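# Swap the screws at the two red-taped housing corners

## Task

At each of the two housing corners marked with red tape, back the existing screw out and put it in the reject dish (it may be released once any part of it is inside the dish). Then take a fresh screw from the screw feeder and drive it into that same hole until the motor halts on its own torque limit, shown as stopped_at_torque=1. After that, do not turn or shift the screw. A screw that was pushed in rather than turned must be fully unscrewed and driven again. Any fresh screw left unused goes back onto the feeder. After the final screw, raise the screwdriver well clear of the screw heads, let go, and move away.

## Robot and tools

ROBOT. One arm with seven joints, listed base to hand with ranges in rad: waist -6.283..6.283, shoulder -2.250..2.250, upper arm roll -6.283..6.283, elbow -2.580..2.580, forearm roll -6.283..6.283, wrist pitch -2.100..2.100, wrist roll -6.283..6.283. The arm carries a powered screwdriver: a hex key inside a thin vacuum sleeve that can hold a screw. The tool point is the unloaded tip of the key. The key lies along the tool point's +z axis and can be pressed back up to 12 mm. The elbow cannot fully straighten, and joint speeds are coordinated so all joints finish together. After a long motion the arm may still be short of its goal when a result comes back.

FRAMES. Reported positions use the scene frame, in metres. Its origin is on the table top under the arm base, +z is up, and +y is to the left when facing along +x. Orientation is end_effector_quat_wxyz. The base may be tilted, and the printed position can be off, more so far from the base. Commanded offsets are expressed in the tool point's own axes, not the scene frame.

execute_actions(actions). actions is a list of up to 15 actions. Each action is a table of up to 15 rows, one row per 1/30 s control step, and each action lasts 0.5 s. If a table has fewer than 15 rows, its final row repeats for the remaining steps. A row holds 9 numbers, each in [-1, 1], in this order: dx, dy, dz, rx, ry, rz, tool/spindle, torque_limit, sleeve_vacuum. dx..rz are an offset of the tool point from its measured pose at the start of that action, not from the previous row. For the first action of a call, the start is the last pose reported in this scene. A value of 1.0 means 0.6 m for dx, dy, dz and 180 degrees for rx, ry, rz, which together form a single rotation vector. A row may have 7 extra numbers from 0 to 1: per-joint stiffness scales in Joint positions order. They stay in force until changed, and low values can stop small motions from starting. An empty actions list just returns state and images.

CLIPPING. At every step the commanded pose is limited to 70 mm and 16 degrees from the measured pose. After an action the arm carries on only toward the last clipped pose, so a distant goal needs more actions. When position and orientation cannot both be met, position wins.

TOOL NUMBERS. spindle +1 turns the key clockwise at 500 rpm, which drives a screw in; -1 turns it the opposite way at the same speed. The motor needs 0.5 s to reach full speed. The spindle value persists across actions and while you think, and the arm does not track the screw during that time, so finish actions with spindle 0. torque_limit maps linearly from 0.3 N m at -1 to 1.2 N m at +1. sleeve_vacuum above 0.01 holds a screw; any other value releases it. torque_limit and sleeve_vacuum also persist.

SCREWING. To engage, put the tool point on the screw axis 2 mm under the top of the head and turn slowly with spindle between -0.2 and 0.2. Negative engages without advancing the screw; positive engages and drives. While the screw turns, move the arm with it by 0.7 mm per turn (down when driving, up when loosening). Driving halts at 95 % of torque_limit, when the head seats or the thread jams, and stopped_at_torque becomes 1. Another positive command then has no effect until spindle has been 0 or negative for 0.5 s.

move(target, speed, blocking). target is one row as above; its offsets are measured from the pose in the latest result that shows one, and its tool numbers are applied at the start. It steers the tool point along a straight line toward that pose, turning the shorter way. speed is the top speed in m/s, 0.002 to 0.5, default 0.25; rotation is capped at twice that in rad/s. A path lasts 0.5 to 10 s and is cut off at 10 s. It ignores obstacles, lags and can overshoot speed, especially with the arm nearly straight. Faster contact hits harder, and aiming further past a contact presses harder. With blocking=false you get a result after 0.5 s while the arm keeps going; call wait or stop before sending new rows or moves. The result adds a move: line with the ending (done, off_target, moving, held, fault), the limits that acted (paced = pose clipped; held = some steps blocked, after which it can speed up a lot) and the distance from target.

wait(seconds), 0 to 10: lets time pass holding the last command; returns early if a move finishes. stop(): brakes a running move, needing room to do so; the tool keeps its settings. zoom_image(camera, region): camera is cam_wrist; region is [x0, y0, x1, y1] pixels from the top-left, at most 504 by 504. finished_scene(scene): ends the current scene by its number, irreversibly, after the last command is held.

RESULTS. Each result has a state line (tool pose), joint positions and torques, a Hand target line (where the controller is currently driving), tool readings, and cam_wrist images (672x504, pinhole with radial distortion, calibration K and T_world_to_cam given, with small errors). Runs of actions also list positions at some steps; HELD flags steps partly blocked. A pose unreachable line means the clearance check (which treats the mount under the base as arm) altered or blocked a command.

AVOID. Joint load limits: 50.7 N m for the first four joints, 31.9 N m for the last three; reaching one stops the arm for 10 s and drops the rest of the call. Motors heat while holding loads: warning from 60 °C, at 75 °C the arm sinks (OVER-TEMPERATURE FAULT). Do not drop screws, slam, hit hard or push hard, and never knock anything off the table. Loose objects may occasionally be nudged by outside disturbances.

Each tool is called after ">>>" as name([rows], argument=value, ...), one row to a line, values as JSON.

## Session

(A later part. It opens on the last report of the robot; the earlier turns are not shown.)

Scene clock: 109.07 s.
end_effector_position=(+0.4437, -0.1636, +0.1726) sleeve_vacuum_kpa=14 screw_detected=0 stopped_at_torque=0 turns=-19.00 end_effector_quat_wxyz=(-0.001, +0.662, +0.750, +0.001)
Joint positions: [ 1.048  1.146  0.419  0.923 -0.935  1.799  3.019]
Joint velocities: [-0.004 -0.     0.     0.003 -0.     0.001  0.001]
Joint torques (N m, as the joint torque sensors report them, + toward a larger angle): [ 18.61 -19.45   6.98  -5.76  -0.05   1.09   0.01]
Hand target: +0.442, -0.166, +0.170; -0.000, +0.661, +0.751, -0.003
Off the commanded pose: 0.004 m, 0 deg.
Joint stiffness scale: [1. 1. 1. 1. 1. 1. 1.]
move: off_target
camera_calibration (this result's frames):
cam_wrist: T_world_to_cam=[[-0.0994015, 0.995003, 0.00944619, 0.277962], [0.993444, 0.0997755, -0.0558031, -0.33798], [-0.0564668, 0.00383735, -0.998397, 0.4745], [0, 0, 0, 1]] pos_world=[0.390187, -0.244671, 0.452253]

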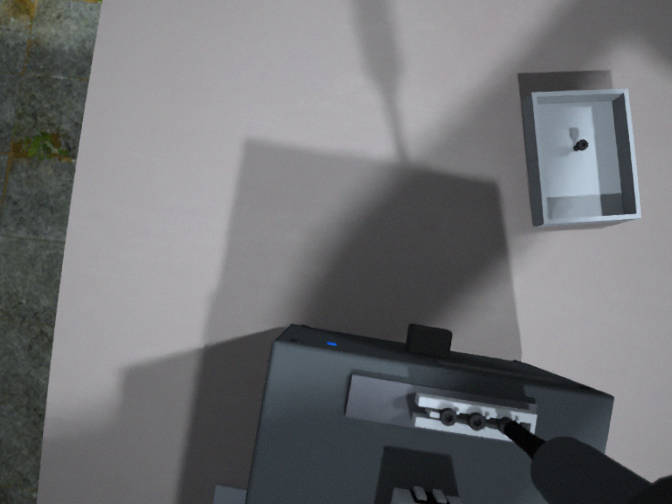

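>>> execute_actions([
  [[-0.0035,-0.0013,0.005,0.0016,-0.002,0,-0.1,1,1],[-0.0035,-0.0013,0.0057,0.0016,-0.002,0,-0.1,1,1],[-0.0035,-0.0013,0.0064,0.0016,-0.002,0,-0.1,1,1],[-0.0035,-0.0013,0.0071,0.0016,-0.002,0,-0.1,1,1],[-0.0035,-0.0013,0.0078,0.0016,-0.002,0,-0.1,1,1],[-0.0035,-0.0013,0.0085,0.0016,-0.002,0,-0.1,1,1],[-0.0035,-0.0013,0.0092,0.0016,-0.002,0,-0.1,1,1],[-0.0035,-0.0013,0.0099,0.0016,-0.002,0,-0.1,1,1],[-0.0035,-0.0013,0.0106,0.0016,-0.002,0,-0.1,1,1],[-0.0035,-0.0013,0.0113,0.0016,-0.002,0,-0.1,1,1],[-0.0035,-0.0013,0.012,0.0016,-0.002,0,-0.1,1,1],[-0.0035,-0.0013,0.0127,0.0016,-0.002,0,-0.1,1,1],[-0.0035,-0.0013,0.0134,0.0016,-0.002,0,-0.1,1,1],[-0.0035,-0.0013,0.0141,0.0016,-0.002,0,-0.1,1,1],[-0.0035,-0.0013,0.0148,0.0016,-0.002,0,-0.1,1,1]],
  [[-0.003,-0.0015,0.006,0.0016,-0.002,0,-0.1,1,1],[-0.003,-0.0015,0.006,0.0016,-0.002,0,-0.1,1,1],[-0.003,-0.0015,0.006,0.0016,-0.002,0,-0.1,1,1],[-0.003,-0.0015,0.006,0.0016,-0.002,0,-0.1,1,1],[-0.003,-0.0015,0.006,0.0016,-0.002,0,-0.1,1,1],[-0.003,-0.0015,0.006,0.0016,-0.002,0,-0.1,1,1],[-0.003,-0.0015,0.006,0.0016,-0.002,0,-0.1,1,1],[-0.003,-0.0015,0.006,0.0016,-0.002,0,-0.1,1,1],[-0.003,-0.0015,0.006,0.0016,-0.002,0,-0.1,1,1],[-0.003,-0.0015,0.006,0.0016,-0.002,0,-0.1,1,1],[-0.003,-0.0015,0.006,0.0016,-0.002,0,-0.1,1,1],[-0.003,-0.0015,0.006,0.0016,-0.002,0,-0.1,1,1],[-0.003,-0.0015,0.006,0.0016,-0.002,0,-0.1,1,1],[-0.003,-0.0015,0.006,0.0016,-0.002,0,0,1,1]],
])

>>> zoom_image(camera="cam_wrist", region=[455, 387, 555, 462])

Scene clock: 118.50 s.
end_effector_position=(+0.4435, -0.1633, +0.1663) sleeve_vacuum_kpa=40 screw_detected=1 stopped_at_torque=0 turns=-19.77 end_effector_quat_wxyz=(-0.000, +0.665, +0.747, +0.000)
Joint positions: [ 1.039  1.143  0.42   0.947 -0.935  1.783  3.023]
Joint velocities: [-0.    -0.001  0.     0.    -0.     0.001 -0.   ]
Joint torques (N m, as the joint torque sensors report them, + toward a larger angle): [ 17.3  -17.57   6.9   -5.3    0.37   0.7    0.13]
Hand target: +0.443, -0.166, +0.163; +0.000, +0.664, +0.748, -0.004
Off the commanded pose: 0.004 m, 0 deg.
Joint stiffness scale: [1. 1. 1. 1. 1. 1. 1.]
Step readings (end_effector_position; steps 1 to 15: 1st action; 16 to 30: 2nd action):
0: (+0.4437, -0.1634, +0.1724)
1: (+0.4437, -0.1635, +0.1722)
2: (+0.4437, -0.1635, +0.1719)
4: (+0.4437, -0.1636, +0.1710)
8: (+0.4436, -0.1638, +0.1692)
15: (+0.4435, -0.1639, +0.1671)
16: (+0.4435, -0.1639, +0.1668)
17: (+0.4434, -0.1638, +0.1666)
19: (+0.4434, -0.1636, +0.1664)
23: (+0.4435, -0.1634, +0.1663)
30: end_effector_position above
camera_calibration (this result's frames):
cam_wrist: T_world_to_cam=[[-0.0921554, 0.995709, 0.00842529, 0.274806], [0.994099, 0.092486, -0.0566816, -0.339451], [-0.0572176, 0.00315206, -0.998357, 0.468504], [0, 0, 0, 1]] pos_world=[0.38958, -0.243709, 0.446178]

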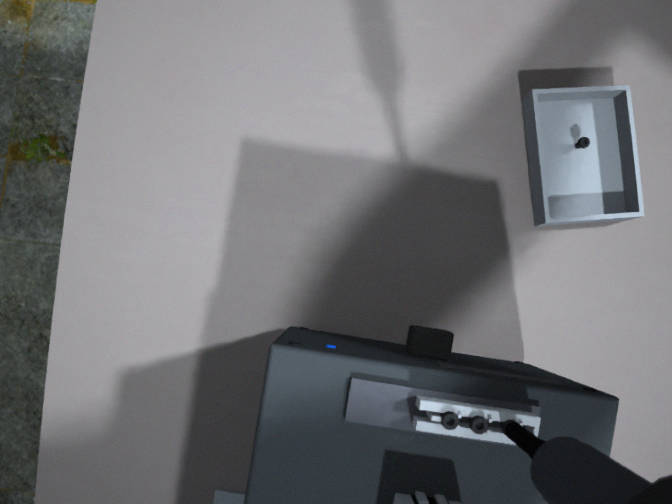

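Region (455, 387, 555, 462) of cam_wrist's 672x504 image, scaled by 5.040; it fills the top 378 rows of this view, and the rest is white.

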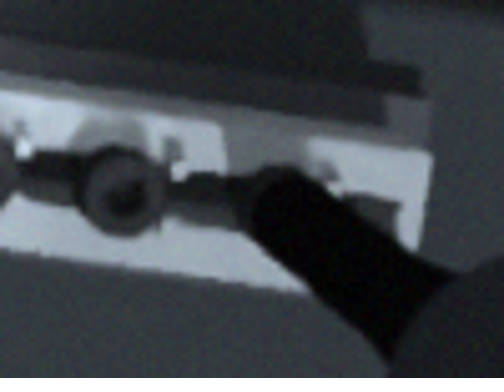

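>>> move(target=[0.003,-0.001,-0.05,0,0,0,0,0,1], speed=0.04)

Scene clock: 122.60 s.
end_effector_position=(+0.4453, -0.1621, +0.1945) sleeve_vacuum_kpa=40 screw_detected=1 stopped_at_torque=0 turns=-19.77 end_effector_quat_wxyz=(+0.002, +0.661, +0.750, -0.000)
Joint positions: [ 1.074  1.146  0.422  0.858 -0.935  1.846  2.99 ]
Joint velocities: [ 0.003  0.003 -0.    -0.003 -0.     0.002 -0.001]
Joint torques (N m, as the joint torque sensors report them, + toward a larger angle): [ 18.39 -19.58   6.47  -5.79  -0.06   0.97   0.02]
Hand target: +0.443, -0.162, +0.196; -0.001, +0.665, +0.747, -0.000
Off the commanded pose: 0.003 m, 1 deg.
Joint stiffness scale: [1. 1. 1. 1. 1. 1. 1.]
move: done
camera_calibration (this result's frames):
cam_wrist: T_world_to_cam=[[-0.100787, 0.994898, 0.00436122, 0.278087], [0.993419, 0.100875, -0.054255, -0.338567], [-0.0544182, -0.00113571, -0.998518, 0.494774], [0, 0, 0, 1]] pos_world=[0.391291, -0.241954, 0.474458]

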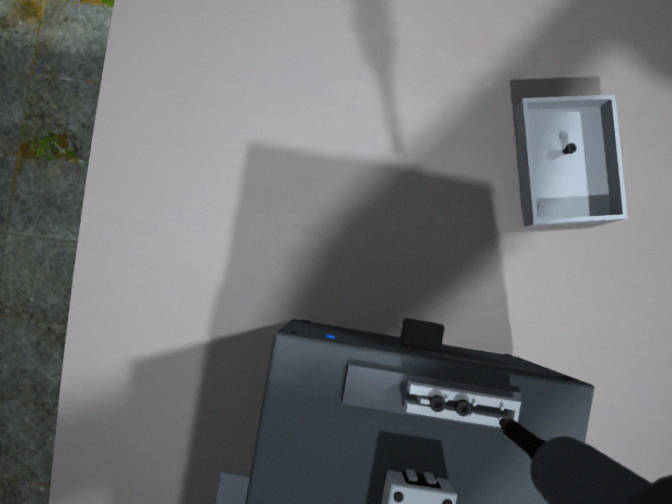

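>>> move(target=[0.4627,0.181,0.157,0,0.001,0,0,0,1], speed=0.2)

Scene clock: 127.23 s.
end_effector_position=(+0.5141, +0.1259, +0.1016) sleeve_vacuum_kpa=40 screw_detected=1 stopped_at_torque=0 turns=-19.77 end_effector_quat_wxyz=(-0.002, +0.660, +0.751, -0.000)
Joint positions: [ 0.59   0.559  0.413  1.538 -0.939  1.58   2.787]
Joint velocities: [-0.005 -0.002  0.     0.    -0.     0.001  0.001]
Joint torques (N m, as the joint torque sensors report them, + toward a larger angle): [ 15.69 -13.93   8.83  -5.89  -0.17   0.96   0.13]
Hand target: +0.518, +0.127, +0.100; +0.001, +0.662, +0.750, +0.002
Off the commanded pose: 0.005 m, 0 deg.
Joint stiffness scale: [1. 1. 1. 1. 1. 1. 1.]
move: off_target
camera_calibration (this result's frames):
cam_wrist: T_world_to_cam=[[-0.102987, 0.994628, 0.0104601, -0.000579655], [0.992858, 0.10343, -0.0594596, -0.440513], [-0.0602221, 0.00426185, -0.998176, 0.408376], [0, 0, 0, 1]] pos_world=[0.461901, 0.0443982, 0.381444]

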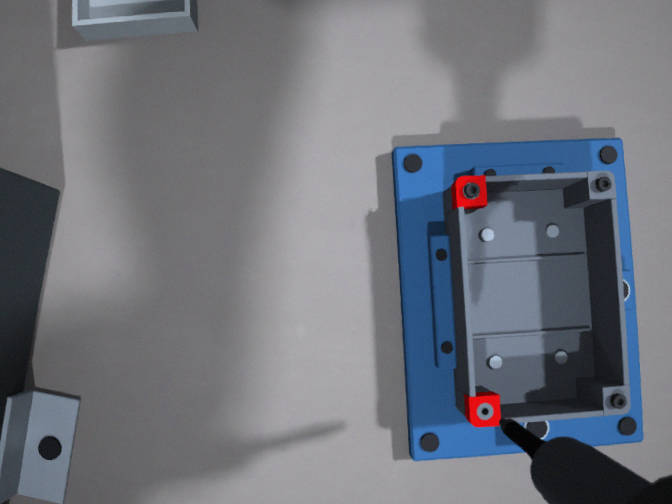

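>>> move(target=[0,0.0075,0.0477,-0.0024,-0.0007,0,0,0,1], speed=0.04)

>>> zoom_image(camera="cam_wrist", region=[455, 387, 555, 462])

Scene clock: 131.47 s.
end_effector_position=(+0.5155, +0.1260, +0.0757) sleeve_vacuum_kpa=40 screw_detected=1 stopped_at_torque=0 turns=-19.77 end_effector_quat_wxyz=(-0.001, +0.662, +0.750, -0.001)
Joint positions: [ 0.563  0.562  0.387  1.587 -0.953  1.51   2.792]
Joint velocities: [-0.001 -0.001 -0.009  0.001  0.    -0.004  0.001]
Joint torques (N m, as the joint torque sensors report them, + toward a larger angle): [ 15.69 -14.59   8.79  -5.89  -0.23   0.73   0.14]
Hand target: +0.518, +0.126, +0.073; +0.001, +0.661, +0.751, +0.002
Off the commanded pose: 0.004 m, 0 deg.
Joint stiffness scale: [1. 1. 1. 1. 1. 1. 1.]
move: off_target
camera_calibration (this result's frames):
cam_wrist: T_world_to_cam=[[-0.0990206, 0.995056, 0.00769657, -0.0021827], [0.993364, 0.0993011, -0.058021, -0.443353], [-0.0584984, 0.00190023, -0.998286, 0.381981], [0, 0, 0, 1]] pos_world=[0.46254, 0.0454715, 0.355619]

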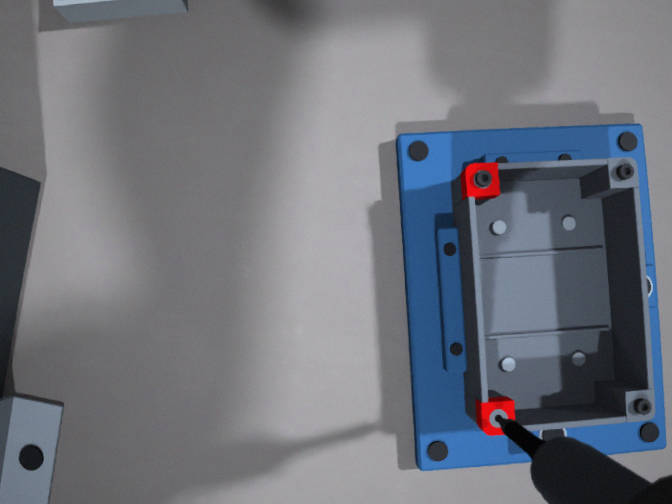

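Region (455, 387, 555, 462) of cam_wrist's 672x504 image, scaled by 5.040; it fills the top 378 rows of this view, and the rest is white.

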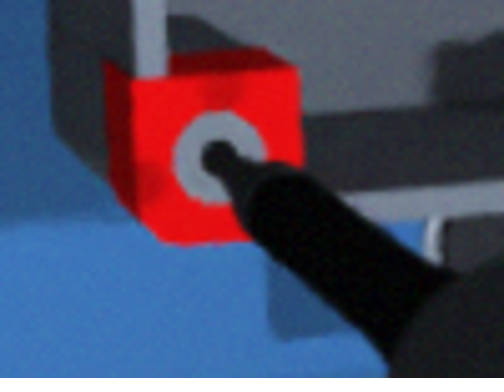

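>>> move(target=[0.0007,0.0049,0.0148,-0.0024,0,0,0,0,1], speed=0.02)

>>> zoom_image(camera="cam_wrist", region=[455, 387, 555, 462])

Scene clock: 135.43 s.
end_effector_position=(+0.5154, +0.1261, +0.0693) sleeve_vacuum_kpa=40 screw_detected=1 stopped_at_torque=0 turns=-19.77 end_effector_quat_wxyz=(-0.000, +0.664, +0.748, -0.001)
Joint positions: [ 0.559  0.562  0.379  1.602 -0.957  1.492  2.793]
Joint velocities: [-0.    -0.001 -0.01   0.001 -0.001 -0.004  0.   ]
Joint torques (N m, as the joint torque sensors report them, + toward a larger angle): [ 15.65 -14.57   8.65  -5.94  -0.23   1.     0.11]
Hand target: +0.518, +0.127, +0.067; +0.002, +0.662, +0.749, +0.002
Off the commanded pose: 0.004 m, 0 deg.
Joint stiffness scale: [1. 1. 1. 1. 1. 1. 1.]
move: off_target
camera_calibration (this result's frames):
cam_wrist: T_world_to_cam=[[-0.0949469, 0.995456, 0.00718775, -0.00437176], [0.993818, 0.095203, -0.0571093, -0.443345], [-0.0575341, 0.00172097, -0.998342, 0.37519], [0, 0, 0, 1]] pos_world=[0.461775, 0.0459139, 0.34928]

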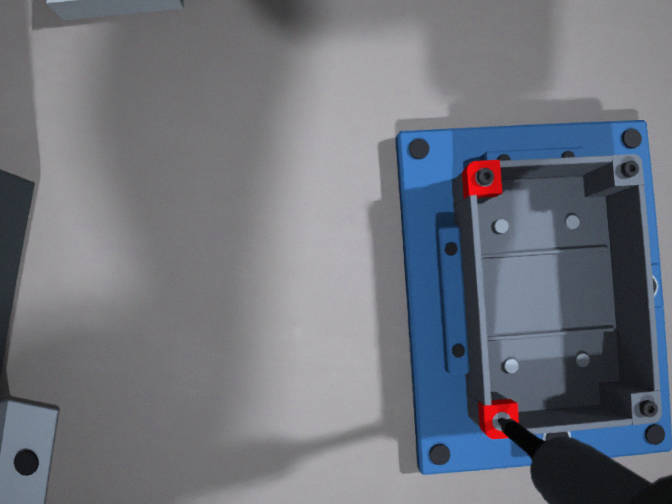

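Region (455, 387, 555, 462) of cam_wrist's 672x504 image, scaled by 5.040; it fills the top 378 rows of this view, and the rest is white.

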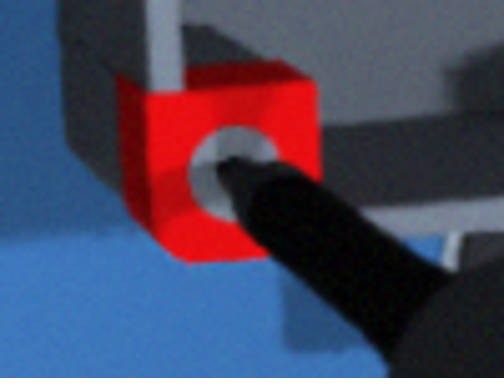

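>>> execute_actions([
  [[0.0007,0.005,0.005,-0.002,0,0,0.3,0,1],[0.0007,0.005,0.0056,-0.002,0,0,0.3,0,1],[0.0007,0.005,0.0062,-0.002,0,0,0.3,0,1],[0.0007,0.005,0.0068,-0.002,0,0,0.3,0,1],[0.0007,0.005,0.0074,-0.002,0,0,0.3,0,1],[0.0007,0.005,0.008,-0.002,0,0,0.3,0,1],[0.0007,0.005,0.0086,-0.002,0,0,0.3,0,1],[0.0008,0.0048,0.0092,-0.002,0,0,0.3,0,1],[0.0009,0.0046,0.0098,-0.002,0,0,0.3,0,1],[0.001,0.0044,0.0104,-0.002,0,0,0.3,0,1],[0.001,0.0042,0.011,-0.002,0,0,0.3,0,1],[0.001,0.004,0.0116,-0.002,0,0,0.3,0,1],[0.001,0.004,0.0122,-0.002,0,0,0.3,0,1]],
  [[0.001,0.004,0.008,-0.0015,0,0,0.3,0,1]],
  [[0.001,0.004,0.0105,-0.0015,0,0,1,0,1]],
  [[0.001,0.004,0.0115,-0.0015,0,0,1,0,1]],
  [[0.001,0.004,0.0115,-0.0015,0,0,1,0,1]],
  [[0.001,0.004,0.008,-0.0015,0,0,1,0,1],[0.001,0.004,0.008,-0.0015,0,0,1,0,1],[0.001,0.004,0.008,-0.0015,0,0,1,0,1],[0.001,0.004,0.008,-0.0015,0,0,1,0,1],[0.001,0.004,0.008,-0.0015,0,0,1,0,1],[0.001,0.004,0.008,-0.0015,0,0,1,0,1],[0.001,0.004,0.008,-0.0015,0,0,1,0,1],[0.001,0.004,0.008,-0.0015,0,0,1,0,1],[0.001,0.004,0.008,-0.0015,0,0,1,0,1],[0.001,0.004,0.008,-0.0015,0,0,1,0,1],[0.001,0.004,0.008,-0.0015,0,0,1,0,1],[0.001,0.004,0.008,-0.0015,0,0,1,0,1],[0.001,0.004,0.008,-0.0015,0,0,1,0,1],[0.001,0.004,0.008,-0.0015,0,0,1,0,1],[0.001,0.004,0.008,-0.0015,0,0,0,0,1]],
])

>>> zoom_image(camera="cam_wrist", region=[455, 387, 555, 462])

Scene clock: 149.60 s.
end_effector_position=(+0.5152, +0.1258, +0.0550) sleeve_vacuum_kpa=40 screw_detected=1 stopped_at_torque=1 turns=-5.22 end_effector_quat_wxyz=(+0.003, +0.670, +0.742, +0.001)
Joint positions: [ 0.544  0.562  0.37   1.64  -0.971  1.45   2.793]
Joint velocities: [-0.002  0.002 -0.     0.    -0.001 -0.    -0.   ]
Joint torques (N m, as the joint torque sensors report them, + toward a larger angle): [ 14.35 -12.98   8.2   -5.04   0.2    0.47   0.16]
Hand target: +0.518, +0.127, +0.051; +0.004, +0.669, +0.743, +0.002
Off the commanded pose: 0.004 m, 0 deg.
Joint stiffness scale: [1. 1. 1. 1. 1. 1. 1.]
Step readings (end_effector_position; steps 1 to 15: 1st action; 16 to 30: 2nd action; 31 to 45: 3rd action; 46 to 60: 4th action; 61 to 75: 5th action; 76 to 90: 6th action):
0: (+0.5154, +0.1262, +0.0692)
1: (+0.5153, +0.1262, +0.0691)
2: (+0.5153, +0.1260, +0.0690)
4: (+0.5151, +0.1257, +0.0685)
8: (+0.5151, +0.1256, +0.0673)
15: (+0.5153, +0.1259, +0.0656)
16: (+0.5153, +0.1258, +0.0655)
17: (+0.5153, +0.1257, +0.0651)
19: (+0.5152, +0.1257, +0.0647)
23: (+0.5152, +0.1258, +0.0645)
30: (+0.5152, +0.1259, +0.0644)
31: (+0.5153, +0.1258, +0.0642)
32: (+0.5153, +0.1258, +0.0635)
34: (+0.5152, +0.1258, +0.0627)
38: (+0.5152, +0.1258, +0.0622)
45: (+0.5152, +0.1259, +0.0620)
46: (+0.5153, +0.1258, +0.0617)
47: (+0.5153, +0.1258, +0.0610)
49: (+0.5153, +0.1258, +0.0599)
53: (+0.5153, +0.1258, +0.0593)
60: (+0.5153, +0.1259, +0.0590)
61: (+0.5153, +0.1257, +0.0587)
62: (+0.5153, +0.1258, +0.0580)
64: (+0.5153, +0.1258, +0.0570)
68: (+0.5153, +0.1258, +0.0564)
75: (+0.5153, +0.1259, +0.0561)
76: (+0.5153, +0.1258, +0.0560)
77: (+0.5152, +0.1258, +0.0557)
79: (+0.5152, +0.1258, +0.0553)
83: (+0.5152, +0.1258, +0.0551)
90: end_effector_position above
camera_calibration (this result's frames):
cam_wrist: T_world_to_cam=[[-0.0777017, 0.996966, 0.00464498, -0.0129335], [0.995638, 0.0778379, -0.0514388, -0.443091], [-0.0516442, 0.000627837, -0.998665, 0.358011], [0, 0, 0, 1]] pos_world=[0.458643, 0.0471588, 0.334801]

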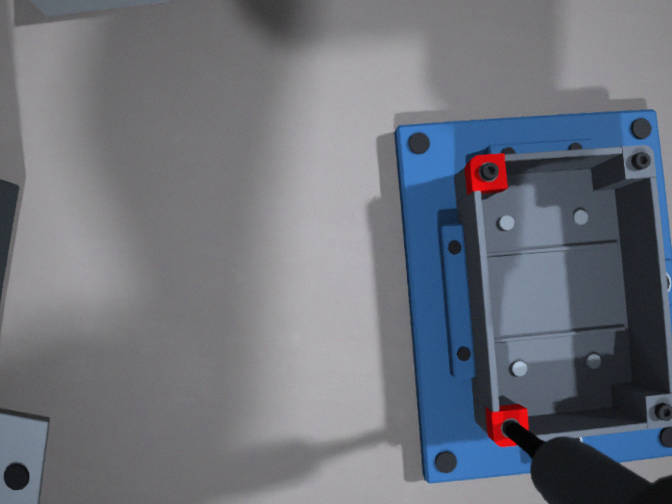

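Region (455, 387, 555, 462) of cam_wrist's 672x504 image, scaled by 5.040; it fills the top 378 rows of this view, and the rest is white.

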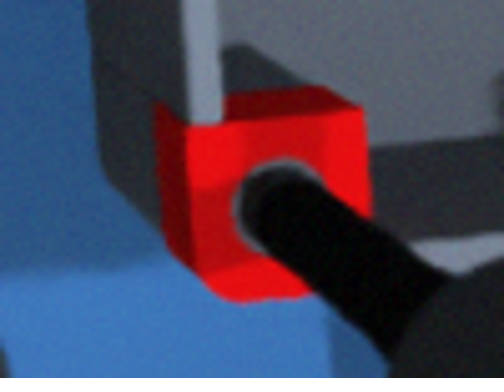

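Tight. Release, lift, head to C (≈0.4105, 0.1094).

>>> execute_actions([
  [[0,0,0,0,0,0,0,0,0],[0,0,0,0,0,0,0,0,0],[0,0,0,0,0,0,0,0,0],[0,0,0,0,0,0,0,0,0],[0,0,0,0,0,0,0,0,0],[0,0,0,0,0,0,0,0,0],[0,-0.001,-0.003,0,0,0,0,0,0],[0,-0.002,-0.006,0,0,0,0,0,0],[0,-0.003,-0.009,0,0,0,0,0,0],[0,-0.003,-0.012,0,0,0,0,0,0],[0,-0.003,-0.015,0,0,0,0,0,0],[0,-0.003,-0.018,0,0,0,0,0,0],[0,-0.003,-0.021,0,0,0,0,0,0],[0,-0.003,-0.024,0,0,0,0,0,0],[0,-0.003,-0.027,0,0,0,0,0,0]],
])

>>> move(target=[-0.0105,-0.1735,-0.045,0.001,0.001,0,0,1,0], speed=0.12)

Scene clock: 154.20 s.
end_effector_position=(+0.5154, +0.1270, +0.0635) sleeve_vacuum_kpa=0 screw_detected=0 stopped_at_torque=1 turns=-5.22 end_effector_quat_wxyz=(+0.003, +0.669, +0.743, +0.003)
Joint positions: [ 0.554  0.558  0.376  1.629 -0.967  1.47   2.792]
Joint velocities: [ 0.048 -0.019  0.038 -0.084  0.035  0.133 -0.006]
Joint torques (N m, as the joint torque sensors report them, + toward a larger angle): [ 16.   -14.22   9.38  -6.14  -0.21   0.92   0.16]
Hand target: +0.513, +0.126, +0.071; +0.003, +0.670, +0.742, +0.001
Off the commanded pose: 0.008 m, 0 deg.
Joint stiffness scale: [1. 1. 1. 1. 1. 1. 1.]
Step readings (end_effector_position):
0: (+0.5152, +0.1258, +0.0550)
1: (+0.5152, +0.1258, +0.0550)
2: (+0.5152, +0.1258, +0.0550)
4: (+0.5152, +0.1258, +0.0550)
8: (+0.5154, +0.1259, +0.0553)
15: end_effector_position above
camera_calibration (this result's frames):
cam_wrist: T_world_to_cam=[[-0.0802806, 0.996746, 0.00724413, -0.0129245], [0.995572, 0.0805383, -0.0484677, -0.443345], [-0.0488935, 0.00332103, -0.998798, 0.364734], [0, 0, 0, 1]] pos_world=[0.458177, 0.0473774, 0.342902]

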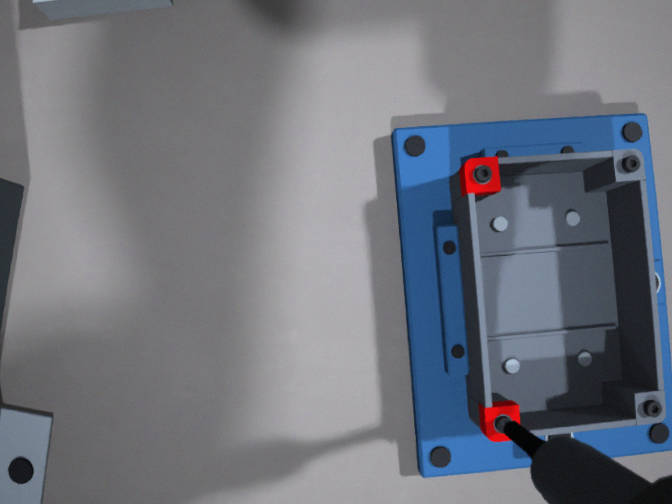

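Scene clock: 155.50 s.
end_effector_position=(+0.4174, +0.1077, +0.0880) sleeve_vacuum_kpa=0 screw_detected=0 stopped_at_torque=1 turns=-5.22 end_effector_quat_wxyz=(+0.004, +0.670, +0.743, +0.003)
Joint positions: [ 0.661  0.497  0.45   1.858 -0.892  1.473  3.039]
Joint velocities: [ 0.01  -0.002  0.     0.001 -0.    -0.001  0.   ]
Joint torques (N m, as the joint torque sensors report them, + toward a larger angle): [ 12.82 -11.26   8.07  -6.38  -0.06   0.98  -0.01]
Hand target: +0.413, +0.109, +0.090; +0.001, +0.669, +0.743, +0.002
Off the commanded pose: 0.006 m, 0 deg.
Joint stiffness scale: [1. 1. 1. 1. 1. 1. 1.]
move: off_target
camera_calibration (this result's frames):
cam_wrist: T_world_to_cam=[[-0.0789968, 0.996862, 0.00508215, -0.00206365], [0.995783, 0.0791477, -0.0463813, -0.34323], [-0.046638, 0.00139675, -0.998911, 0.383779], [0, 0, 0, 1]] pos_world=[0.359518, 0.028687, 0.367452]

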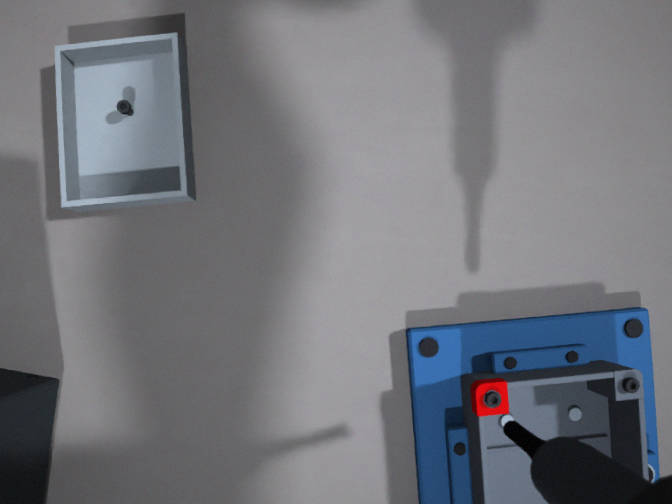

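>>> execute_actions(actions=[])

Scene clock: 168.80 s.
end_effector_position=(+0.4175, +0.1075, +0.0883) sleeve_vacuum_kpa=0 screw_detected=0 stopped_at_torque=1 turns=-5.22 end_effector_quat_wxyz=(+0.005, +0.670, +0.743, +0.003)
Joint positions: [ 0.662  0.497  0.45   1.858 -0.892  1.473  3.039]
Joint velocities: [ 0.     0.001  0.    -0.    -0.    -0.    -0.   ]
Joint torques (N m, as the joint torque sensors report them, + toward a larger angle): [ 12.92 -11.45   7.95  -6.42  -0.13   0.96   0.19]
Hand target: +0.413, +0.109, +0.090; +0.001, +0.669, +0.743, +0.002
Off the commanded pose: 0.006 m, 0 deg.
Joint stiffness scale: [1. 1. 1. 1. 1. 1. 1.]
camera_calibration (this result's frames):
cam_wrist: T_world_to_cam=[[-0.078481, 0.996905, 0.00466537, -0.0020275], [0.995862, 0.0786123, -0.0455939, -0.343339], [-0.0458195, 0.00106781, -0.998949, 0.383781], [0, 0, 0, 1]] pos_world=[0.359344, 0.0286021, 0.367733]

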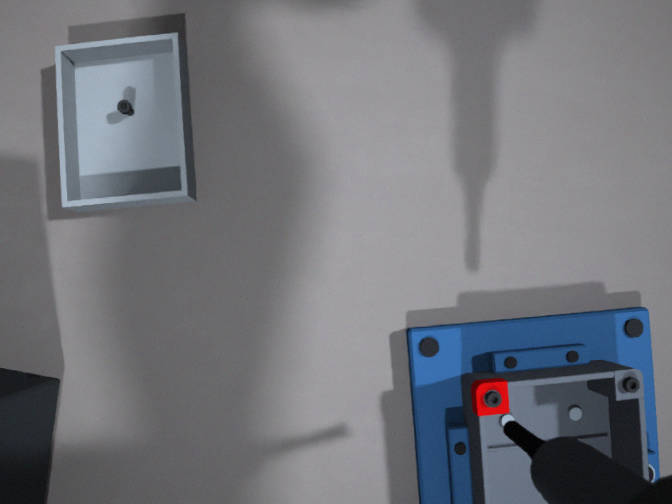

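>>> move(target=[0.0032,-0.0082,0.026,0.0023,0.0011,0,0,1,0], speed=0.03)

>>> zoom_image(camera="cam_wrist", region=[455,387,555,462])

Scene clock: 173.43 s.
end_effector_position=(+0.4100, +0.1093, +0.0753) sleeve_vacuum_kpa=0 screw_detected=0 stopped_at_torque=1 turns=-5.22 end_effector_quat_wxyz=(-0.001, +0.671, +0.741, -0.000)
Joint positions: [ 0.651  0.501  0.436  1.89  -0.894  1.442  3.047]
Joint velocities: [-0.     0.    -0.008  0.001 -0.    -0.005  0.   ]
Joint torques (N m, as the joint torque sensors report them, + toward a larger angle): [ 12.69 -11.46   7.5   -6.33   0.01   1.02   0.13]
Hand target: +0.413, +0.109, +0.073; +0.001, +0.670, +0.743, +0.001
Off the commanded pose: 0.004 m, 0 deg.
Joint stiffness scale: [1. 1. 1. 1. 1. 1. 1.]
move: off_target
camera_calibration (this result's frames):
cam_wrist: T_world_to_cam=[[-0.0746739, 0.997165, 0.00924858, -0.00634031], [0.995478, 0.0750872, -0.0581801, -0.335057], [-0.0587096, 0.00486222, -0.998263, 0.375211], [0, 0, 0, 1]] pos_world=[0.355097, 0.0296565, 0.355124]

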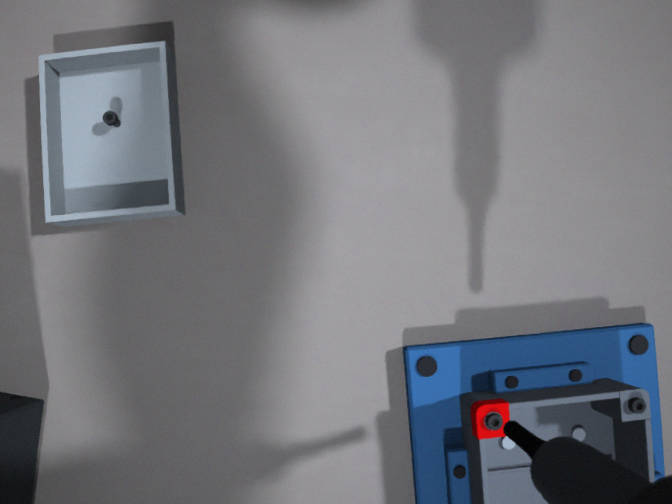

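Region (455, 387, 555, 462) of cam_wrist's 672x504 image, scaled by 5.040; it fills the top 378 rows of this view, and the rest is white.

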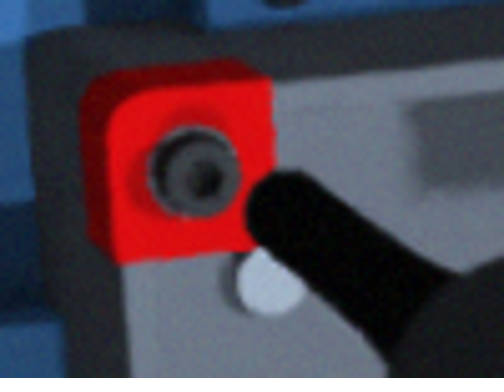

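>>> move(target=[-0.0062,0.0043,0.0147,-0.0017,-0.0005,0,0,1,0], speed=0.02)

>>> zoom_image(camera="cam_wrist", region=[455,387,555,462])

Scene clock: 179.63 s.
end_effector_position=(+0.4103, +0.1065, +0.0691) sleeve_vacuum_kpa=0 screw_detected=0 stopped_at_torque=1 turns=-5.22 end_effector_quat_wxyz=(-0.001, +0.672, +0.740, -0.000)
Joint positions: [ 0.651  0.51   0.427  1.898 -0.902  1.425  3.051]
Joint velocities: [-0.001  0.004 -0.008  0.001  0.    -0.004  0.001]
Joint torques (N m, as the joint torque sensors report them, + toward a larger angle): [ 12.96 -11.62   8.26  -6.44   0.04   0.94   0.05]
Hand target: +0.413, +0.106, +0.066; +0.001, +0.671, +0.741, +0.001
Off the commanded pose: 0.004 m, 0 deg.
Joint stiffness scale: [1. 1. 1. 1. 1. 1. 1.]
move: off_target
camera_calibration (this result's frames):
cam_wrist: T_world_to_cam=[[-0.0713369, 0.997411, 0.00906889, -0.00483329], [0.99573, 0.0717448, -0.0580969, -0.335325], [-0.0585971, 0.00488571, -0.99827, 0.369009], [0, 0, 0, 1]] pos_world=[0.355171, 0.0270757, 0.348933]

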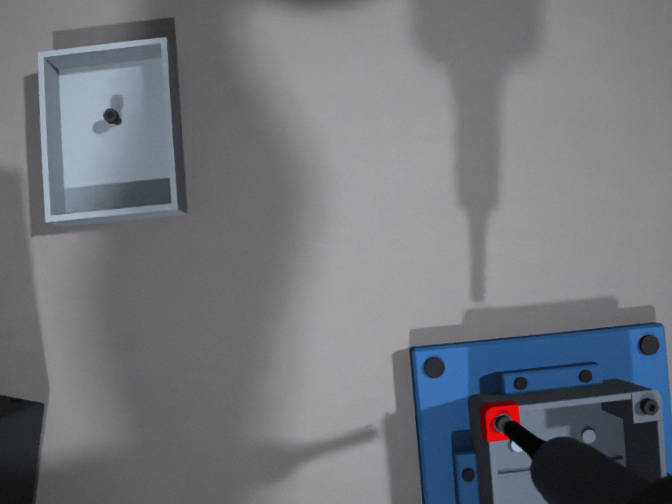

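Region (455, 387, 555, 462) of cam_wrist's 672x504 image, scaled by 5.040; it fills the top 378 rows of this view, and the rest is white.

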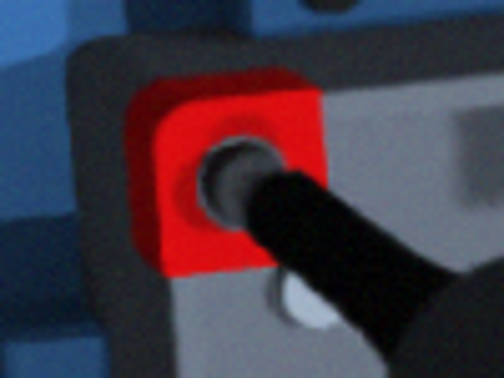

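>>> move(target=[-0.0014,0.0045,0.021,-0.0017,-0.0005,0,-0.1,1,1], speed=0.012)

Scene clock: 184.83 s.
end_effector_position=(+0.4106, +0.1065, +0.0591) sleeve_vacuum_kpa=14 screw_detected=0 stopped_at_torque=1 turns=-6.29 end_effector_quat_wxyz=(-0.001, +0.674, +0.739, -0.000)
Joint positions: [ 0.645  0.515  0.41   1.916 -0.914  1.397  3.054]
Joint velocities: [ 0.    -0.    -0.008  0.001 -0.    -0.005 -0.002]
Joint torques (N m, as the joint torque sensors report them, + toward a larger angle): [ 12.94 -11.49   7.92  -5.93   0.08   1.21   0.12]
Hand target: +0.413, +0.106, +0.056; +0.001, +0.672, +0.740, +0.001
Off the commanded pose: 0.004 m, 0 deg.
Joint stiffness scale: [1. 1. 1. 1. 1. 1. 1.]
move: off_target
camera_calibration (this result's frames):
cam_wrist: T_world_to_cam=[[-0.0680161, 0.997643, 0.00908142, -0.00607726], [0.995975, 0.0684293, -0.0578878, -0.335891], [-0.0583728, 0.00510757, -0.998282, 0.358918], [0, 0, 0, 1]] pos_world=[0.355077, 0.0272145, 0.338912]

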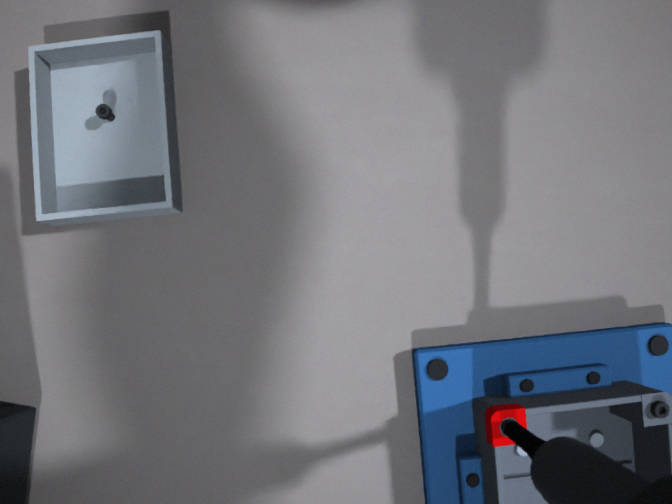

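>>> execute_actions([
  [[-0.0014,0.0042,0.005,-0.0017,-0.0005,0,-0.1,1,1],[-0.0014,0.0042,0.0055,-0.0017,-0.0005,0,-0.1,1,1],[-0.0014,0.0042,0.006,-0.0017,-0.0005,0,-0.1,1,1],[-0.0014,0.0042,0.0065,-0.0017,-0.0005,0,-0.1,1,1],[-0.0014,0.0042,0.007,-0.0017,-0.0005,0,-0.1,1,1],[-0.0014,0.0042,0.0075,-0.0017,-0.0005,0,-0.1,1,1],[-0.0014,0.0042,0.008,-0.0017,-0.0005,0,-0.1,1,1],[-0.0014,0.0042,0.008,-0.0017,-0.0005,0,-0.1,1,1],[-0.0014,0.0042,0.008,-0.0017,-0.0005,0,-0.1,1,1],[-0.0014,0.0042,0.008,-0.0017,-0.0005,0,-0.1,1,1],[-0.0014,0.0042,0.008,-0.0017,-0.0005,0,-0.1,1,1],[-0.0014,0.0042,0.008,-0.0017,-0.0005,0,-0.1,1,1],[-0.0014,0.0042,0.008,-0.0017,-0.0005,0,-0.1,1,1],[-0.0014,0.0042,0.008,-0.0017,-0.0005,0,-0.1,1,1],[-0.0014,0.0042,0.008,-0.0017,-0.0005,0,0,1,1]],
])

>>> zoom_image(camera="cam_wrist", region=[455,387,555,462])

Scene clock: 191.93 s.
end_effector_position=(+0.4106, +0.1058, +0.0576) sleeve_vacuum_kpa=14 screw_detected=0 stopped_at_torque=1 turns=-12.18 end_effector_quat_wxyz=(-0.000, +0.674, +0.738, -0.000)
Joint positions: [ 0.645  0.516  0.408  1.92  -0.916  1.392  3.054]
Joint velocities: [-0.002  0.    -0.003 -0.     0.     0.001 -0.002]
Joint torques (N m, as the joint torque sensors report them, + toward a larger angle): [ 11.76 -10.88   7.28  -5.47  -0.23   0.81   0.13]
Hand target: +0.413, +0.106, +0.054; +0.001, +0.674, +0.739, +0.001
Off the commanded pose: 0.004 m, 0 deg.
Joint stiffness scale: [1. 1. 1. 1. 1. 1. 1.]
Step readings (end_effector_position):
0: (+0.4105, +0.1065, +0.0589)
1: (+0.4105, +0.1065, +0.0589)
2: (+0.4106, +0.1064, +0.0588)
4: (+0.4105, +0.1063, +0.0585)
8: (+0.4105, +0.1061, +0.0580)
15: end_effector_position above
camera_calibration (this result's frames):
cam_wrist: T_world_to_cam=[[-0.065721, 0.997809, 0.00761629, -0.00625674], [0.996184, 0.0660495, -0.0570584, -0.335832], [-0.0574364, 0.0038373, -0.998342, 0.357262], [0, 0, 0, 1]] pos_world=[0.354659, 0.0270537, 0.337556]

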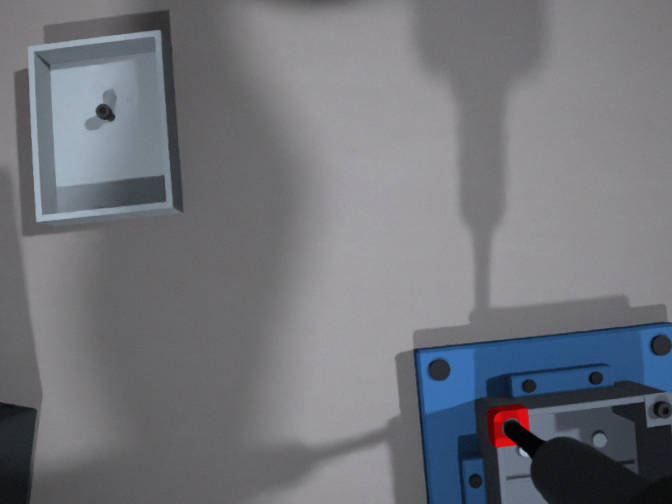

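Region (455, 387, 555, 462) of cam_wrist's 672x504 image, scaled by 5.040; it fills the top 378 rows of this view, and the rest is white.

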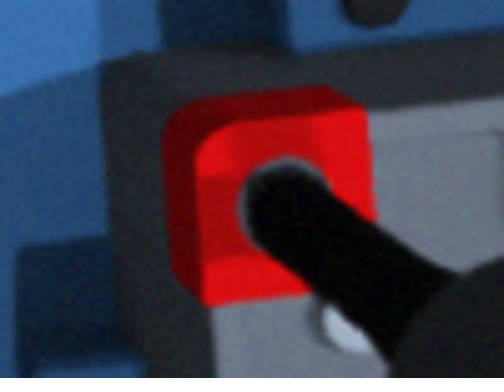

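>>> move(target=[0.003,0,-0.016,-0.001,0,0,0,1,1], speed=0.03)

Scene clock: 196.43 s.
end_effector_position=(+0.4129, +0.1070, +0.0646) sleeve_vacuum_kpa=14 screw_detected=0 stopped_at_torque=1 turns=-12.18 end_effector_quat_wxyz=(+0.003, +0.673, +0.739, +0.002)
Joint positions: [ 0.65   0.507  0.418  1.912 -0.914  1.407  3.053]
Joint velocities: [-0.001 -0.001  0.007 -0.001  0.     0.005  0.   ]
Joint torques (N m, as the joint torque sensors report them, + toward a larger angle): [ 12.78 -11.21   8.08  -6.15  -0.02   0.92   0.14]
Hand target: +0.410, +0.108, +0.067; +0.001, +0.674, +0.738, +0.001
Off the commanded pose: 0.004 m, 0 deg.
Joint stiffness scale: [1. 1. 1. 1. 1. 1. 1.]
move: off_target
camera_calibration (this result's frames):
cam_wrist: T_world_to_cam=[[-0.0689421, 0.997601, 0.00634152, -0.0059684], [0.996403, 0.0691705, -0.0489509, -0.338784], [-0.0492721, 0.00294393, -0.998781, 0.361114], [0, 0, 0, 1]] pos_world=[0.354947, 0.0283249, 0.344128]

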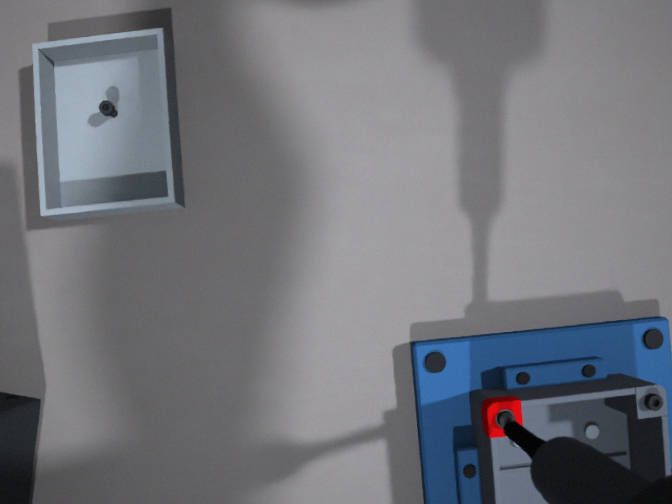

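>>> move(target=[-0.0005,0.0006,0.012,0.0015,0.0004,0,0,1,1], speed=0.012)

>>> zoom_image(camera="cam_wrist", region=[455,387,555,462])

Scene clock: 201.17 s.
end_effector_position=(+0.4109, +0.1071, +0.0602) sleeve_vacuum_kpa=14 screw_detected=0 stopped_at_torque=1 turns=-12.18 end_effector_quat_wxyz=(-0.001, +0.673, +0.740, -0.000)
Joint positions: [ 0.643  0.513  0.414  1.914 -0.914  1.401  3.053]
Joint velocities: [-0.002  0.002 -0.001  0.     0.    -0.001 -0.001]
Joint torques (N m, as the joint torque sensors report them, + toward a larger angle): [ 13.15 -11.49   8.09  -5.95  -0.02   1.01   0.18]
Hand target: +0.413, +0.107, +0.057; +0.001, +0.673, +0.739, +0.001
Off the commanded pose: 0.004 m, 0 deg.
Joint stiffness scale: [1. 1. 1. 1. 1. 1. 1.]
move: off_target
camera_calibration (this result's frames):
cam_wrist: T_world_to_cam=[[-0.0693983, 0.997551, 0.00870983, -0.00614145], [0.995903, 0.0697858, -0.0575079, -0.336366], [-0.0579749, 0.00468319, -0.998307, 0.36], [0, 0, 0, 1]] pos_world=[0.355433, 0.027914, 0.340101]

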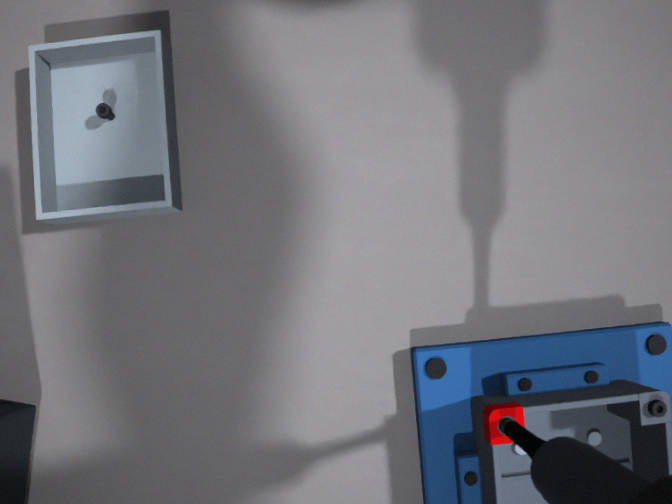

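Region (455, 387, 555, 462) of cam_wrist's 672x504 image, scaled by 5.040; it fills the top 378 rows of this view, and the rest is white.

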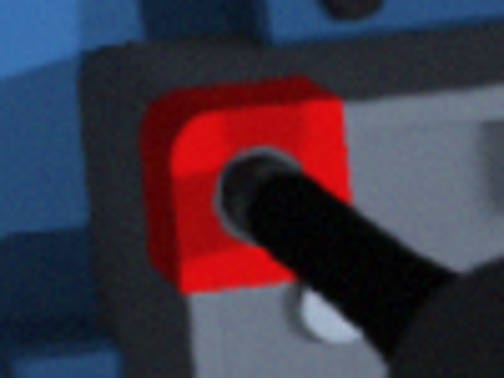

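>>> move(target=[-0.0006,0.004,0.013,-0.0015,-0.0004,0,-0.1,1,1], speed=0.006)

Scene clock: 205.20 s.
end_effector_position=(+0.4110, +0.1071, +0.0559) sleeve_vacuum_kpa=39 screw_detected=1 stopped_at_torque=1 turns=-13.48 end_effector_quat_wxyz=(-0.000, +0.674, +0.739, -0.000)
Joint positions: [ 0.641  0.514  0.407  1.923 -0.919  1.388  3.053]
Joint velocities: [ 0.    -0.001 -0.004 -0.    -0.    -0.002  0.   ]
Joint torques (N m, as the joint torque sensors report them, + toward a larger angle): [ 11.96 -10.71   7.    -5.6   -0.11   0.62   0.09]
Hand target: +0.413, +0.107, +0.052; +0.001, +0.673, +0.740, +0.001
Off the commanded pose: 0.004 m, 0 deg.
Joint stiffness scale: [1. 1. 1. 1. 1. 1. 1.]
move: off_target
camera_calibration (this result's frames):
cam_wrist: T_world_to_cam=[[-0.066306, 0.997768, 0.00795957, -0.00731249], [0.99616, 0.0666521, -0.056776, -0.336561], [-0.0571798, 0.00416441, -0.998355, 0.355394], [0, 0, 0, 1]] pos_world=[0.355105, 0.0282487, 0.335759]

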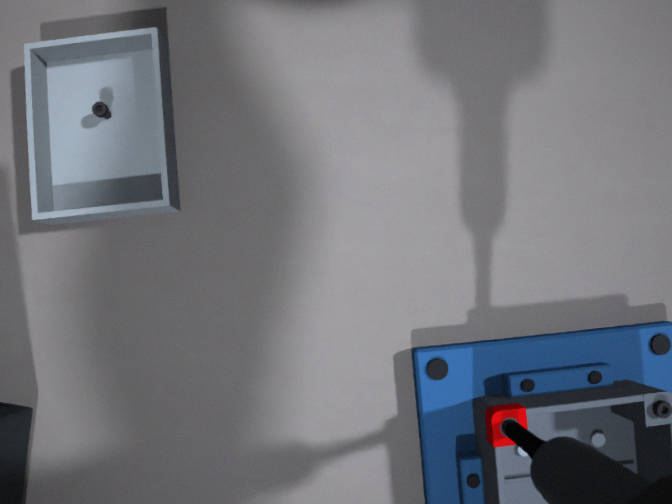

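>>> execute_actions([
  [[0,0,-0.003,0,0,0,-1,1,1]],
  [[0,-0.002,-0.007,0,0,0,-1,1,1]],
  [[0,-0.002,-0.007,0.001,0,0,-1,1,1]],
  [[0,-0.002,-0.007,0.001,0,0,-1,1,1]],
  [[0,-0.002,-0.008,0.001,0,0,-1,1,1],[0,-0.002,-0.009,0.001,0,0,-1,1,1],[0,-0.002,-0.01,0.001,0,0,-1,1,1],[0,-0.002,-0.011,0.001,0,0,0,1,1]],
])

Scene clock: 212.93 s.
end_effector_position=(+0.4128, +0.1062, +0.0688) sleeve_vacuum_kpa=40 screw_detected=1 stopped_at_torque=1 turns=-33.77 end_effector_quat_wxyz=(+0.003, +0.672, +0.740, +0.001)
Joint positions: [ 0.649  0.507  0.428  1.902 -0.908  1.42   3.053]
Joint velocities: [ 0.     0.     0.004 -0.     0.     0.001 -0.   ]
Joint torques (N m, as the joint torque sensors report them, + toward a larger angle): [ 12.82 -11.41   8.43  -6.07   0.09   1.14   0.15]
Hand target: +0.410, +0.107, +0.071; +0.001, +0.673, +0.739, -0.000
Off the commanded pose: 0.004 m, 0 deg.
Joint stiffness scale: [1. 1. 1. 1. 1. 1. 1.]
Step readings (end_effector_position; steps 1 to 15: 1st action; 16 to 30: 2nd action; 31 to 45: 3rd action; 46 to 60: 4th action; 61 to 75: 5th action):
0: (+0.4110, +0.1071, +0.0558)
1: (+0.4111, +0.1071, +0.0559)
2: (+0.4112, +0.1070, +0.0560)
4: (+0.4113, +0.1070, +0.0561)
8: (+0.4113, +0.1070, +0.0561)
15: (+0.4113, +0.1070, +0.0562)
16: (+0.4113, +0.1071, +0.0565)
17: (+0.4113, +0.1070, +0.0572)
19: (+0.4114, +0.1070, +0.0582)
23: (+0.4114, +0.1070, +0.0588)
30: (+0.4114, +0.1070, +0.0590)
31: (+0.4113, +0.1071, +0.0593)
32: (+0.4113, +0.1070, +0.0600)
34: (+0.4113, +0.1070, +0.0610)
38: (+0.4114, +0.1070, +0.0617)
45: (+0.4114, +0.1069, +0.0620)
46: (+0.4113, +0.1071, +0.0622)
47: (+0.4113, +0.1069, +0.0629)
49: (+0.4114, +0.1071, +0.0638)
53: (+0.4115, +0.1070, +0.0643)
60: (+0.4115, +0.1069, +0.0646)
61: (+0.4114, +0.1069, +0.0649)
62: (+0.4114, +0.1070, +0.0657)
64: (+0.4119, +0.1069, +0.0671)
68: (+0.4127, +0.1065, +0.0684)
75: end_effector_position above
camera_calibration (this result's frames):
cam_wrist: T_world_to_cam=[[-0.0712767, 0.997444, 0.00499558, -0.00406785], [0.996169, 0.0714382, -0.0504425, -0.33849], [-0.0506704, 0.00138106, -0.998714, 0.366024], [0, 0, 0, 1]] pos_world=[0.355449, 0.027733, 0.348499]

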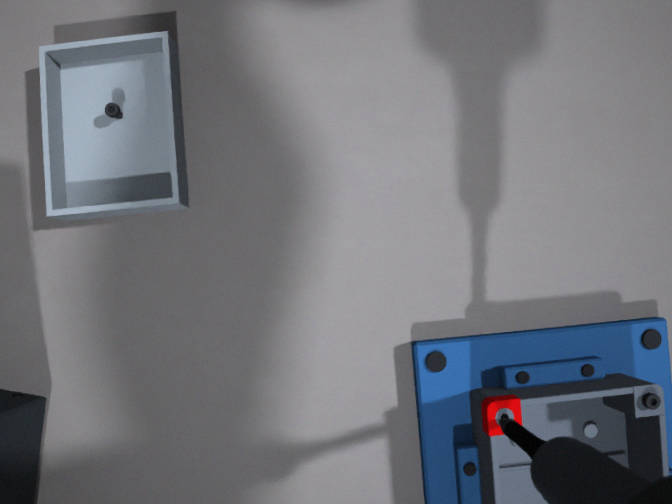

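>>> move(target=[0,-0.004,-0.03,0.002,0,0,0,1,1], speed=0.05)

>>> move(target=[-0.308,-0.21,0.03,0.002,0.001,0,0,1,1], speed=0.2)

Scene clock: 216.27 s.
end_effector_position=(+0.4130, +0.1055, +0.0841) sleeve_vacuum_kpa=40 screw_detected=1 stopped_at_torque=1 turns=-33.77 end_effector_quat_wxyz=(+0.003, +0.671, +0.742, +0.000)
Joint positions: [ 0.661  0.5    0.447  1.87  -0.889  1.461  3.045]
Joint velocities: [-0.     0.001  0.009 -0.002 -0.     0.004  0.001]
Joint torques (N m, as the joint torque sensors report them, + toward a larger angle): [ 12.83 -11.26   7.5   -6.36  -0.03   1.01   0.13]
Hand target: +0.410, +0.106, +0.087; +0.001, +0.672, +0.740, -0.001
Off the commanded pose: 0.004 m, 0 deg.
Joint stiffness scale: [1. 1. 1. 1. 1. 1. 1.]
move: off_target
camera_calibration (this result's frames):
cam_wrist: T_world_to_cam=[[-0.0751501, 0.997166, 0.00360813, -0.00172506], [0.995835, 0.0752361, -0.0514971, -0.338031], [-0.0516226, -0.000276905, -0.998667, 0.38193], [0, 0, 0, 1]] pos_world=[0.35621, 0.0272581, 0.364019]

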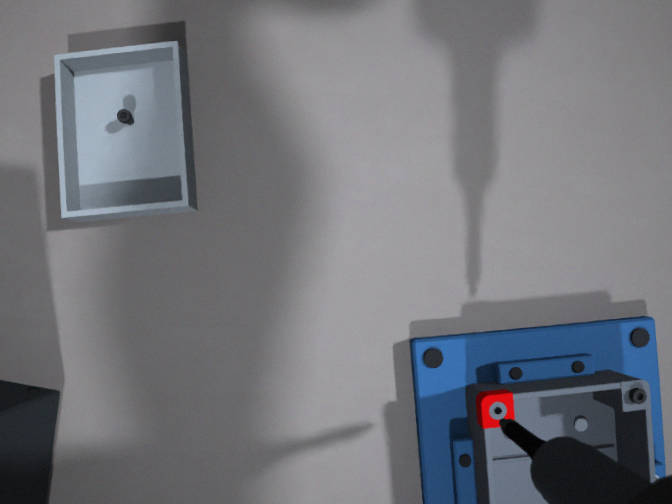

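Scene clock: 217.93 s.
end_effector_position=(+0.3033, -0.0878, +0.0671) sleeve_vacuum_kpa=40 screw_detected=1 stopped_at_torque=1 turns=-33.77 end_effector_quat_wxyz=(-0.006, +0.672, +0.740, -0.003)
Joint positions: [ 0.966  0.964  0.458  1.736 -0.89   1.415  3.479]
Joint velocities: [ 0.005  0.008 -0.003 -0.001 -0.001 -0.    -0.002]
Joint torques (N m, as the joint torque sensors report them, + toward a larger angle): [ 13.5  -14.97   8.71  -6.41   0.48   0.94   0.21]
Hand target: +0.306, -0.092, +0.067; -0.000, +0.671, +0.741, -0.002
Off the commanded pose: 0.004 m, 1 deg.
Joint stiffness scale: [1. 1. 1. 1. 1. 1. 1.]
move: off_target
camera_calibration (this result's frames):
cam_wrist: T_world_to_cam=[[-0.0716019, 0.997371, 0.0111461, 0.181271], [0.995041, 0.0721992, -0.0684218, -0.214008], [-0.0690467, 0.00619167, -0.997594, 0.364963], [0, 0, 0, 1]] pos_world=[0.251126, -0.167603, 0.347421]

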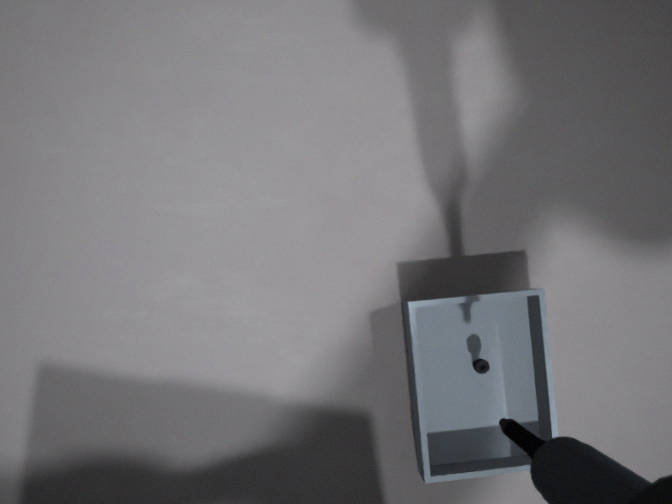

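>>> move(target=[-0.005,0.003,0.081,-0.004,-0.0015,0,0,1,1], speed=0.06)

Scene clock: 221.33 s.
end_effector_position=(+0.3032, -0.0888, +0.0212) sleeve_vacuum_kpa=40 screw_detected=1 stopped_at_torque=1 turns=-33.77 end_effector_quat_wxyz=(-0.002, +0.673, +0.740, +0.000)
Joint positions: [ 0.946  1.002  0.397  1.813 -0.954  1.304  3.525]
Joint velocities: [ 0.001  0.001 -0.009  0.001 -0.    -0.006  0.   ]
Joint torques (N m, as the joint torque sensors report them, + toward a larger angle): [ 14.07 -14.8    8.29  -5.66   0.42   0.75   0.15]
Hand target: +0.305, -0.090, +0.019; +0.000, +0.672, +0.740, -0.000
Off the commanded pose: 0.004 m, 0 deg.
Joint stiffness scale: [1. 1. 1. 1. 1. 1. 1.]
move: off_target
camera_calibration (this result's frames):
cam_wrist: T_world_to_cam=[[-0.0697084, 0.997508, 0.0108869, 0.182227], [0.995806, 0.0702294, -0.058636, -0.217555], [-0.0592545, 0.00675378, -0.99822, 0.316274], [0, 0, 0, 1]] pos_world=[0.248086, -0.16863, 0.300971]

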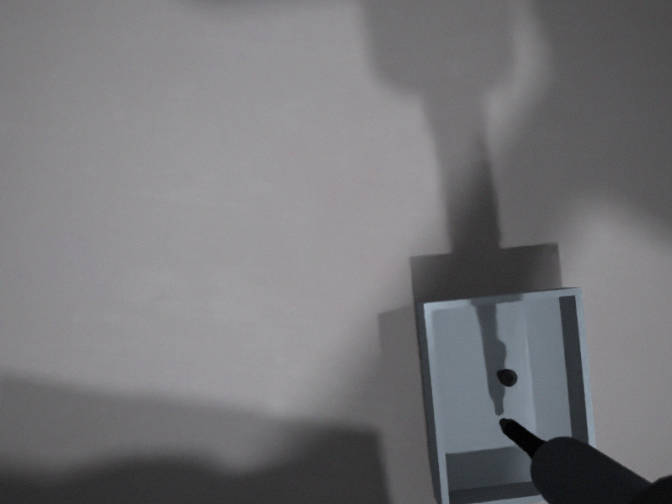

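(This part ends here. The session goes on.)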